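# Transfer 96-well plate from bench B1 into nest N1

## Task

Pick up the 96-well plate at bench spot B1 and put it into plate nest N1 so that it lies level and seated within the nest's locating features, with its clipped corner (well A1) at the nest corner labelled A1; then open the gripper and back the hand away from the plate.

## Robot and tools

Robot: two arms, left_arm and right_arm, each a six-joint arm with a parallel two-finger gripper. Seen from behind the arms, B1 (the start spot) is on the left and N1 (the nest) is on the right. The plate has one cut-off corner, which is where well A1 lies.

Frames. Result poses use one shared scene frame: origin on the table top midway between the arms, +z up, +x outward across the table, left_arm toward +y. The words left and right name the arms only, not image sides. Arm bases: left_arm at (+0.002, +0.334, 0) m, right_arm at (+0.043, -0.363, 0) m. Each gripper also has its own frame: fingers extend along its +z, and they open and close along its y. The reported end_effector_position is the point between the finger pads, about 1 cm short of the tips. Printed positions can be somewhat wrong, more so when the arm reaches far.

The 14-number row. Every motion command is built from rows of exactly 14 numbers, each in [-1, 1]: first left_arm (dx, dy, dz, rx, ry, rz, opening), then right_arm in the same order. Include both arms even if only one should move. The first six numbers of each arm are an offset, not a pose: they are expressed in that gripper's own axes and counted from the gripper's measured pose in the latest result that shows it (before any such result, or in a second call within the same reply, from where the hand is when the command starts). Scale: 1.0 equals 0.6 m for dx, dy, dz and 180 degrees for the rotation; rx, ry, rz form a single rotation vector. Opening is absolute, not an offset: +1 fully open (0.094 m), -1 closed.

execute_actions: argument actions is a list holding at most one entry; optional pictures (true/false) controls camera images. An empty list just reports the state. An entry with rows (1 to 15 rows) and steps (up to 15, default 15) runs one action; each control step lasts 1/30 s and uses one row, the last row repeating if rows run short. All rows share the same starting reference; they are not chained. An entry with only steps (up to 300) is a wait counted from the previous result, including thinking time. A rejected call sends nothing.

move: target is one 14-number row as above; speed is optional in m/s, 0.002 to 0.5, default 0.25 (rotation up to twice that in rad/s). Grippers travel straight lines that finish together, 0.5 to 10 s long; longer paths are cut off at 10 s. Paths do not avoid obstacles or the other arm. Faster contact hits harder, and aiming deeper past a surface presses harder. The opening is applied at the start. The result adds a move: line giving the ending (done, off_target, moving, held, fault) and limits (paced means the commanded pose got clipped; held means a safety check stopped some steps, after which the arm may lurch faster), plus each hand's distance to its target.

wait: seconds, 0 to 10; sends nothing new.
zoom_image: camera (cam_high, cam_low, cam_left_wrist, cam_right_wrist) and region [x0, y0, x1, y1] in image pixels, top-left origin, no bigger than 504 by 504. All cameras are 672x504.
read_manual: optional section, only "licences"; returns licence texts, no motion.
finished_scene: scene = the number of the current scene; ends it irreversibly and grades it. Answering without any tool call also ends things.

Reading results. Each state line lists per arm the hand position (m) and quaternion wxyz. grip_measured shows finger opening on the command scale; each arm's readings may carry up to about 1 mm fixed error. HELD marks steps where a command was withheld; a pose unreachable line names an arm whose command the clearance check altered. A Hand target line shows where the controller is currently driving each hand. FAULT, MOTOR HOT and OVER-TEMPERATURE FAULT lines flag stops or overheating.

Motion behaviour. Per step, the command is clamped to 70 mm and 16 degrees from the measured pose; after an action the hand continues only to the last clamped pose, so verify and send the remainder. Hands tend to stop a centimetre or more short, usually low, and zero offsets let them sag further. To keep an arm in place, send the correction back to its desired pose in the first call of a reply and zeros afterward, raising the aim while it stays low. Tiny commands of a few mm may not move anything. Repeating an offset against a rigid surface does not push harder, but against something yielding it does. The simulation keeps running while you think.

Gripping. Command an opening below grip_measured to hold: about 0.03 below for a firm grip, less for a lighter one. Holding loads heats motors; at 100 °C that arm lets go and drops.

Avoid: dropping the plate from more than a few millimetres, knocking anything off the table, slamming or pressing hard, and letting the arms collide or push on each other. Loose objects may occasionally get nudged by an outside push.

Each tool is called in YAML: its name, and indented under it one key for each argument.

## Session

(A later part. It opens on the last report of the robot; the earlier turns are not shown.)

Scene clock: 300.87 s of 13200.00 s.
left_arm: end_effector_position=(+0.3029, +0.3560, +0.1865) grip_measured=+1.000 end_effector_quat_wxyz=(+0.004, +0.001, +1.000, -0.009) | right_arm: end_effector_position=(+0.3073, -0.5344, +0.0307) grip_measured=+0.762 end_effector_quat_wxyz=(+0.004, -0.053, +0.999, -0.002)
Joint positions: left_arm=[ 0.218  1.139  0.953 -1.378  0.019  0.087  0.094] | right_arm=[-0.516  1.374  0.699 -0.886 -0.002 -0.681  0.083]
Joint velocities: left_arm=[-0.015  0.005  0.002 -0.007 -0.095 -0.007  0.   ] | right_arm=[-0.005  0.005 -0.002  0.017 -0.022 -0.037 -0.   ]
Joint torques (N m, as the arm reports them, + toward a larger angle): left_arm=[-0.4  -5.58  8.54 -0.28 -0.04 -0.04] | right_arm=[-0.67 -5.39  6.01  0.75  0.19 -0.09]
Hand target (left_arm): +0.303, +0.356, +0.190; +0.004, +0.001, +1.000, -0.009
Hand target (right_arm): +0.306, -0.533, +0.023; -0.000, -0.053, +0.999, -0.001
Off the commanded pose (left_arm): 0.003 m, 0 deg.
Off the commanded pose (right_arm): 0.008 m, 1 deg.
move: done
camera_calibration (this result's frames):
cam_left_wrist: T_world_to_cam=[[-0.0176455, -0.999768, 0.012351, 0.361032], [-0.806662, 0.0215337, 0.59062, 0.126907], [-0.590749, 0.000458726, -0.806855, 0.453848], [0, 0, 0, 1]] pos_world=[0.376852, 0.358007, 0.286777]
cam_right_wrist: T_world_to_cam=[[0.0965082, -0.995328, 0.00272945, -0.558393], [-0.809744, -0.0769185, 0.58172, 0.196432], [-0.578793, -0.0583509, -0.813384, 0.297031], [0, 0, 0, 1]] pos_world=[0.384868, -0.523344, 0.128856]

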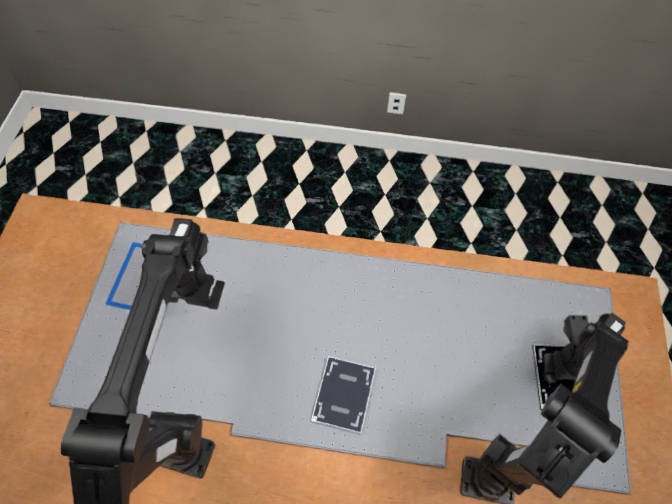

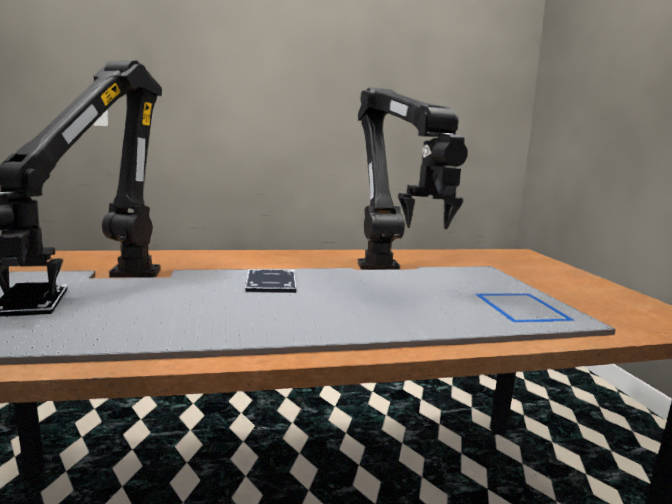

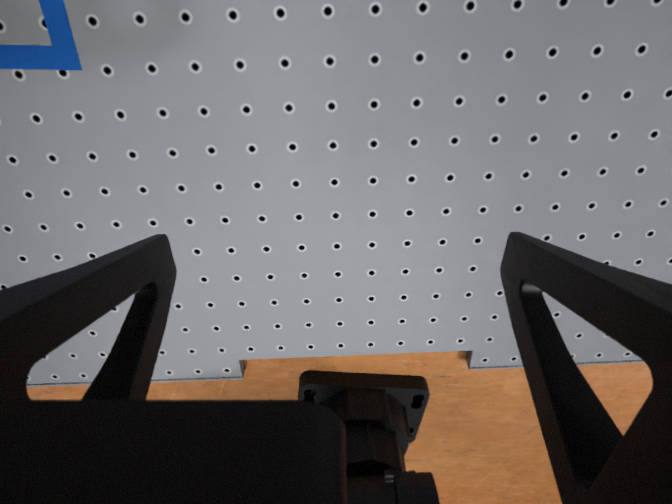

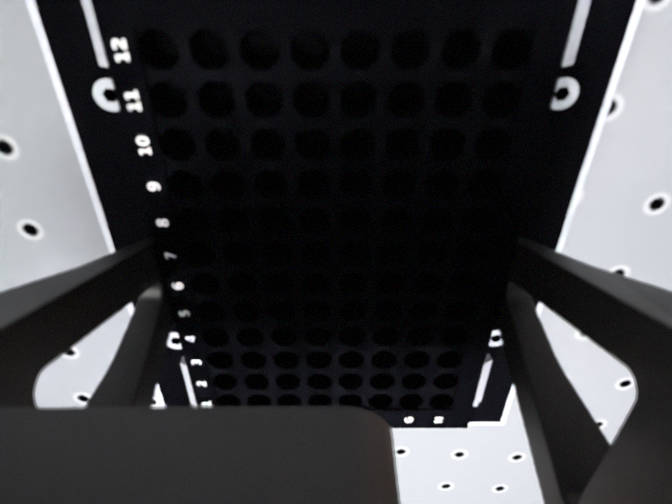

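execute_actions:
  actions:
    - {"rows": [[0,0,-0.005,0,0,0,1,0,0,0,0,0,0,1]], "steps": 12}
  pictures: false

execute_actions:
  actions:
    - {"rows": [[0,0,-0.005,0,0,0,1,-0.006,-0.005,-0.006,0.002,-0.003,0,1],[0,0,-0.005,0,0,0,1,-0.012,-0.0105,-0.012,0.0045,-0.0055,0,1],[0,0,-0.005,0,0,0,1,-0.018,-0.016,-0.017,0.007,-0.008,0,1],[0,0,-0.005,0,0,0,1,-0.024,-0.021,-0.023,0.009,-0.011,0,1],[0,0,-0.005,0,0,0,1,-0.024,-0.021,-0.023,0.009,-0.011,0,1],[0,0,-0.005,0,0,0,1,-0.024,-0.021,-0.028,0.009,-0.011,0,1],[0,0,-0.005,0,0,0,1,-0.024,-0.021,-0.033,0.009,-0.011,0,1],[0,0,-0.005,0,0,0,1,-0.024,-0.021,-0.039,0.009,-0.011,0,1],[0,0,-0.005,0,0,0,1,-0.024,-0.021,-0.045,0.009,-0.011,0,1],[0,0,-0.005,0,0,0,1,-0.024,-0.021,-0.052,0.009,-0.011,0,1],[0,0,-0.005,0,0,0,1,-0.024,-0.021,-0.059,0.009,-0.011,0,1],[0,0,-0.005,0,0,0,1,-0.024,-0.021,-0.066,0.009,-0.011,0,1],[0,0,-0.005,0,0,0,1,-0.024,-0.021,-0.073,0.009,-0.011,0,1],[0,0,-0.005,0,0,0,1,-0.024,-0.021,-0.08,0.009,-0.011,0,1],[0,0,-0.005,0,0,0,1,-0.024,-0.021,-0.087,0.009,-0.011,0,1]], "steps": 15}
  pictures: false

move:
  target: [0,0,-0.005,0,0,0,1,-0.12,-0.021,-0.25,0.009,-0.011,0,1]
  speed: 0.2

Scene clock: 312.43 s of 13200.00 s.
left_arm: end_effector_position=(+0.3029, +0.3560, +0.1865) grip_measured=+1.000 end_effector_quat_wxyz=(+0.004, +0.001, +1.000, -0.009) | right_arm: end_effector_position=(+0.3073, -0.5344, +0.0307) grip_measured=+1.000 end_effector_quat_wxyz=(+0.004, -0.053, +0.999, -0.002)
Joint positions: left_arm=[ 0.218  1.139  0.953 -1.378  0.019  0.087  0.094] | right_arm=[-0.516  1.374  0.699 -0.886 -0.002 -0.681  0.094]
Joint velocities: left_arm=[-0.005 -0.005 -0.012 -0.002 -0.007  0.007  0.   ] | right_arm=[-0.005 -0.015 -0.012 -0.002 -0.037  0.022  0.   ]
Joint torques (N m, as the arm reports them, + toward a larger angle): left_arm=[-0.48 -5.57  8.55 -0.27 -0.05 -0.04] | right_arm=[-0.77 -6.77  6.64 -0.09  0.07 -0.12]
Hand target (left_arm): +0.303, +0.356, +0.190; +0.004, +0.001, +1.000, -0.009
Hand target (right_arm): +0.307, -0.534, +0.031; +0.004, -0.053, +0.999, -0.002
Off the commanded pose (left_arm): 0.003 m, 0 deg.
Off the commanded pose (right_arm): 0.000 m, 0 deg.
Steps of this call (steps 1 to 90: nothing new was sent; then 8.17 s passed at rest; steps 91 to 102: all 12 steps of this action). Readings (end_effector_position):
91: left_arm (+0.3029, +0.3560, +0.1865) | right_arm (+0.3073, -0.5344, +0.0307)
92: left_arm (+0.3029, +0.3560, +0.1865) | right_arm (+0.3073, -0.5344, +0.0307)
94: left_arm (+0.3029, +0.3560, +0.1865) | right_arm (+0.3073, -0.5344, +0.0307)
98: left_arm (+0.3029, +0.3560, +0.1865) | right_arm (+0.3073, -0.5344, +0.0307)
102: the state above

Scene clock: 312.93 s of 13200.00 s.
left_arm: end_effector_position=(+0.3029, +0.3560, +0.1865) grip_measured=+1.000 end_effector_quat_wxyz=(+0.004, +0.001, +1.000, -0.009) | right_arm: end_effector_position=(+0.3020, -0.5309, +0.0496) grip_measured=+1.000 end_effector_quat_wxyz=(-0.003, -0.053, +0.999, +0.003)
Joint positions: left_arm=[ 0.218  1.139  0.953 -1.378  0.019  0.087  0.094] | right_arm=[-0.516  1.331  0.721 -0.969 -0.002 -0.681  0.094]
Joint velocities: left_arm=[ 0.005 -0.015 -0.007  0.002  0.007  0.022  0.   ] | right_arm=[ 0.015 -0.259  0.188 -0.374 -0.022  0.037  0.   ]
Joint torques (N m, as the arm reports them, + toward a larger angle): left_arm=[-0.48 -5.56  8.55 -0.26 -0.04 -0.04] | right_arm=[-0.99 -7.94 10.56 -0.19  0.08 -0.13]
Hand target (left_arm): +0.303, +0.356, +0.190; +0.004, +0.001, +1.000, -0.009
Hand target (right_arm): +0.322, -0.544, +0.081; +0.023, -0.053, +0.998, -0.016
Off the commanded pose (left_arm): 0.003 m, 0 deg.
Off the commanded pose (right_arm): 0.042 m, 4 deg.
Steps of this call (steps 1 to 15: all 15 steps of this action). Readings (end_effector_position):
1: left_arm (+0.3029, +0.3560, +0.1865) | right_arm (+0.3073, -0.5344, +0.0307)
2: left_arm (+0.3029, +0.3560, +0.1865) | right_arm (+0.3073, -0.5344, +0.0307)
4: left_arm (+0.3029, +0.3560, +0.1865) | right_arm (+0.3073, -0.5344, +0.0307)
8: left_arm (+0.3029, +0.3560, +0.1865) | right_arm (+0.3063, -0.5338, +0.0312)
15: the state above

Scene clock: 314.53 s of 13200.00 s.
left_arm: end_effector_position=(+0.3029, +0.3560, +0.1865) grip_measured=+1.000 end_effector_quat_wxyz=(+0.004, +0.001, +1.000, -0.009) | right_arm: end_effector_position=(+0.3679, -0.5367, +0.2046) grip_measured=+1.000 end_effector_quat_wxyz=(+0.020, -0.051, +0.998, -0.013)
Joint positions: left_arm=[ 0.218  1.139  0.953 -1.378  0.019  0.087  0.094] | right_arm=[-0.431  1.284  1.119 -1.357  0.001 -0.592  0.094]
Joint velocities: left_arm=[-0.005 -0.024  0.002 -0.017 -0.007 -0.022  0.   ] | right_arm=[-0.005 -0.005 -0.012 -0.017 -0.066  0.037  0.   ]
Joint torques (N m, as the arm reports them, + toward a larger angle): left_arm=[-0.38 -5.58  8.55 -0.28 -0.04 -0.04] | right_arm=[ 0.09 -6.3  11.09 -0.42  0.22 -0.03]
Hand target (left_arm): +0.303, +0.356, +0.190; +0.004, +0.001, +1.000, -0.009
Hand target (right_arm): +0.381, -0.538, +0.216; +0.027, -0.053, +0.998, -0.019
Off the commanded pose (left_arm): 0.003 m, 0 deg.
Off the commanded pose (right_arm): 0.017 m, 1 deg.
move: off_target (right_arm)
camera_calibration (this result's frames):
cam_left_wrist: T_world_to_cam=[[-0.0176455, -0.999768, 0.012351, 0.361032], [-0.806662, 0.0215337, 0.59062, 0.126907], [-0.590749, 0.000458726, -0.806855, 0.453848], [0, 0, 0, 1]] pos_world=[0.376852, 0.358007, 0.286777]
cam_right_wrist: T_world_to_cam=[[0.0921905, -0.995419, 0.0253538, -0.570152], [-0.828833, -0.0626011, 0.555983, 0.164162], [-0.551848, -0.0722704, -0.830807, 0.459599], [0, 0, 0, 1]] pos_world=[0.442255, -0.524048, 0.305023]

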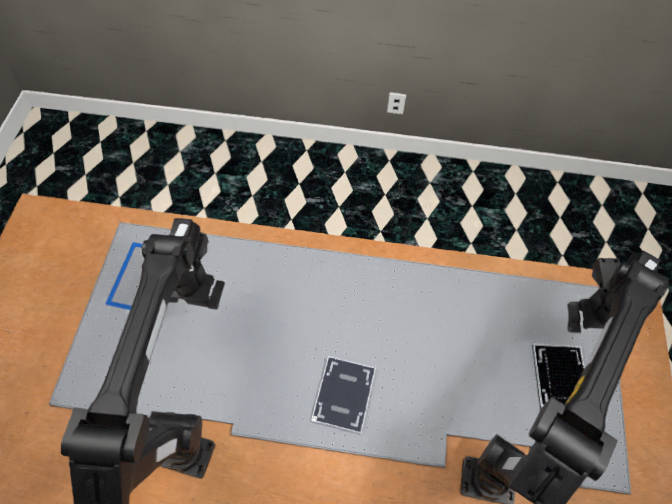

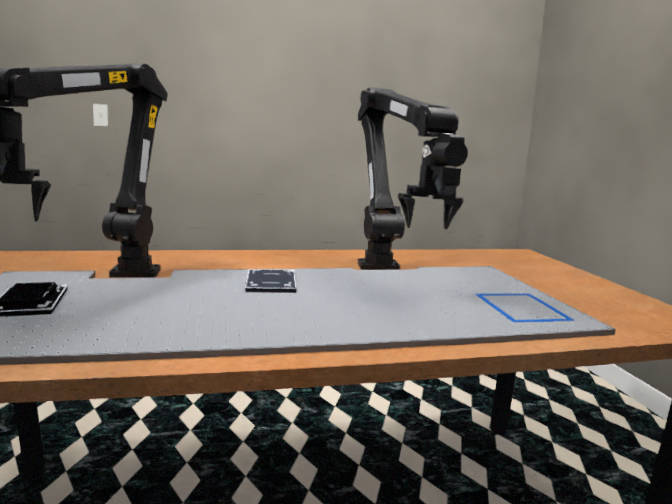

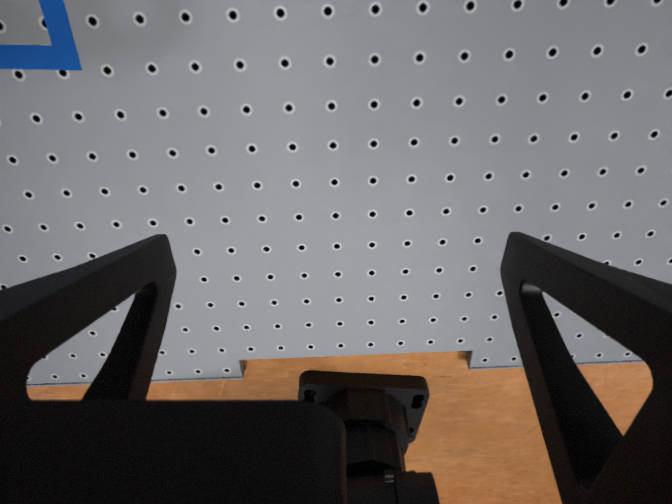

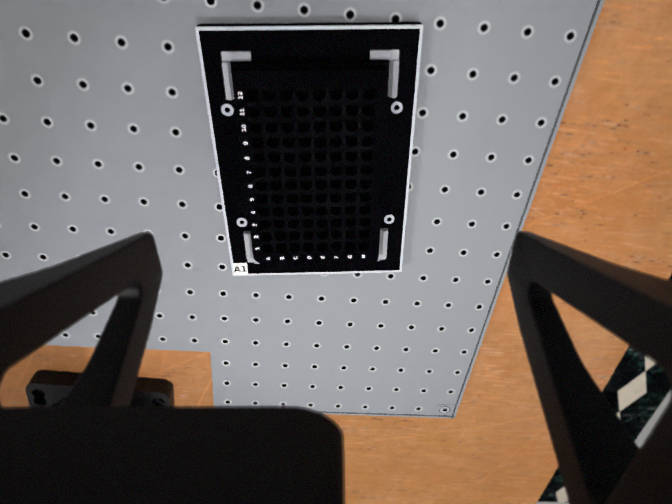

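zoom_image:
  camera: "cam_high"
  region: [515, 335, 605, 420]

zoom_image:
  camera: "cam_right_wrist"
  region: [180, 10, 440, 290]

Region (515, 335, 605, 420) of cam_high's 672x504 image, scaled by 5.600, with more detail than that image has.

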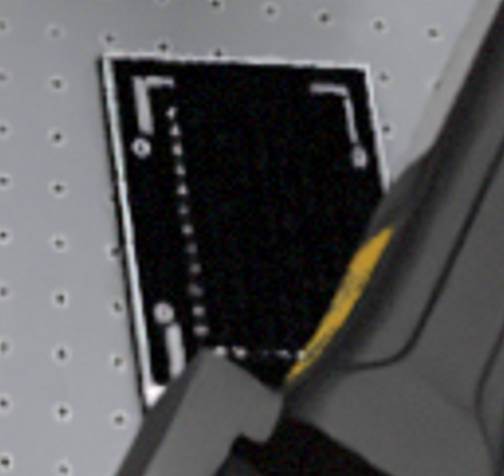

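Region (180, 10, 440, 290) of cam_right_wrist's 672x504 image, scaled by 1.800, with more detail than that image has; it fills the left 468 columns of this view, and the rest is white.

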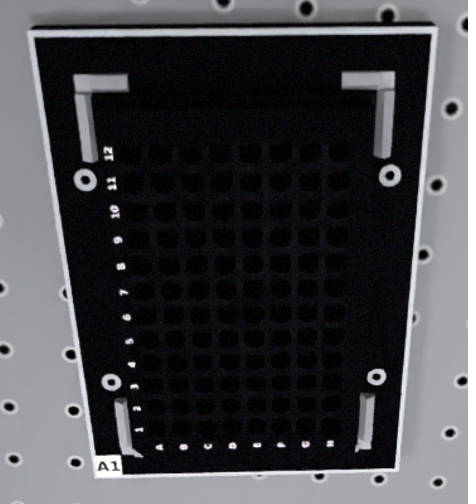

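Looks seated.

finished_scene:
  scene: 1

The scene is finished: the task was done.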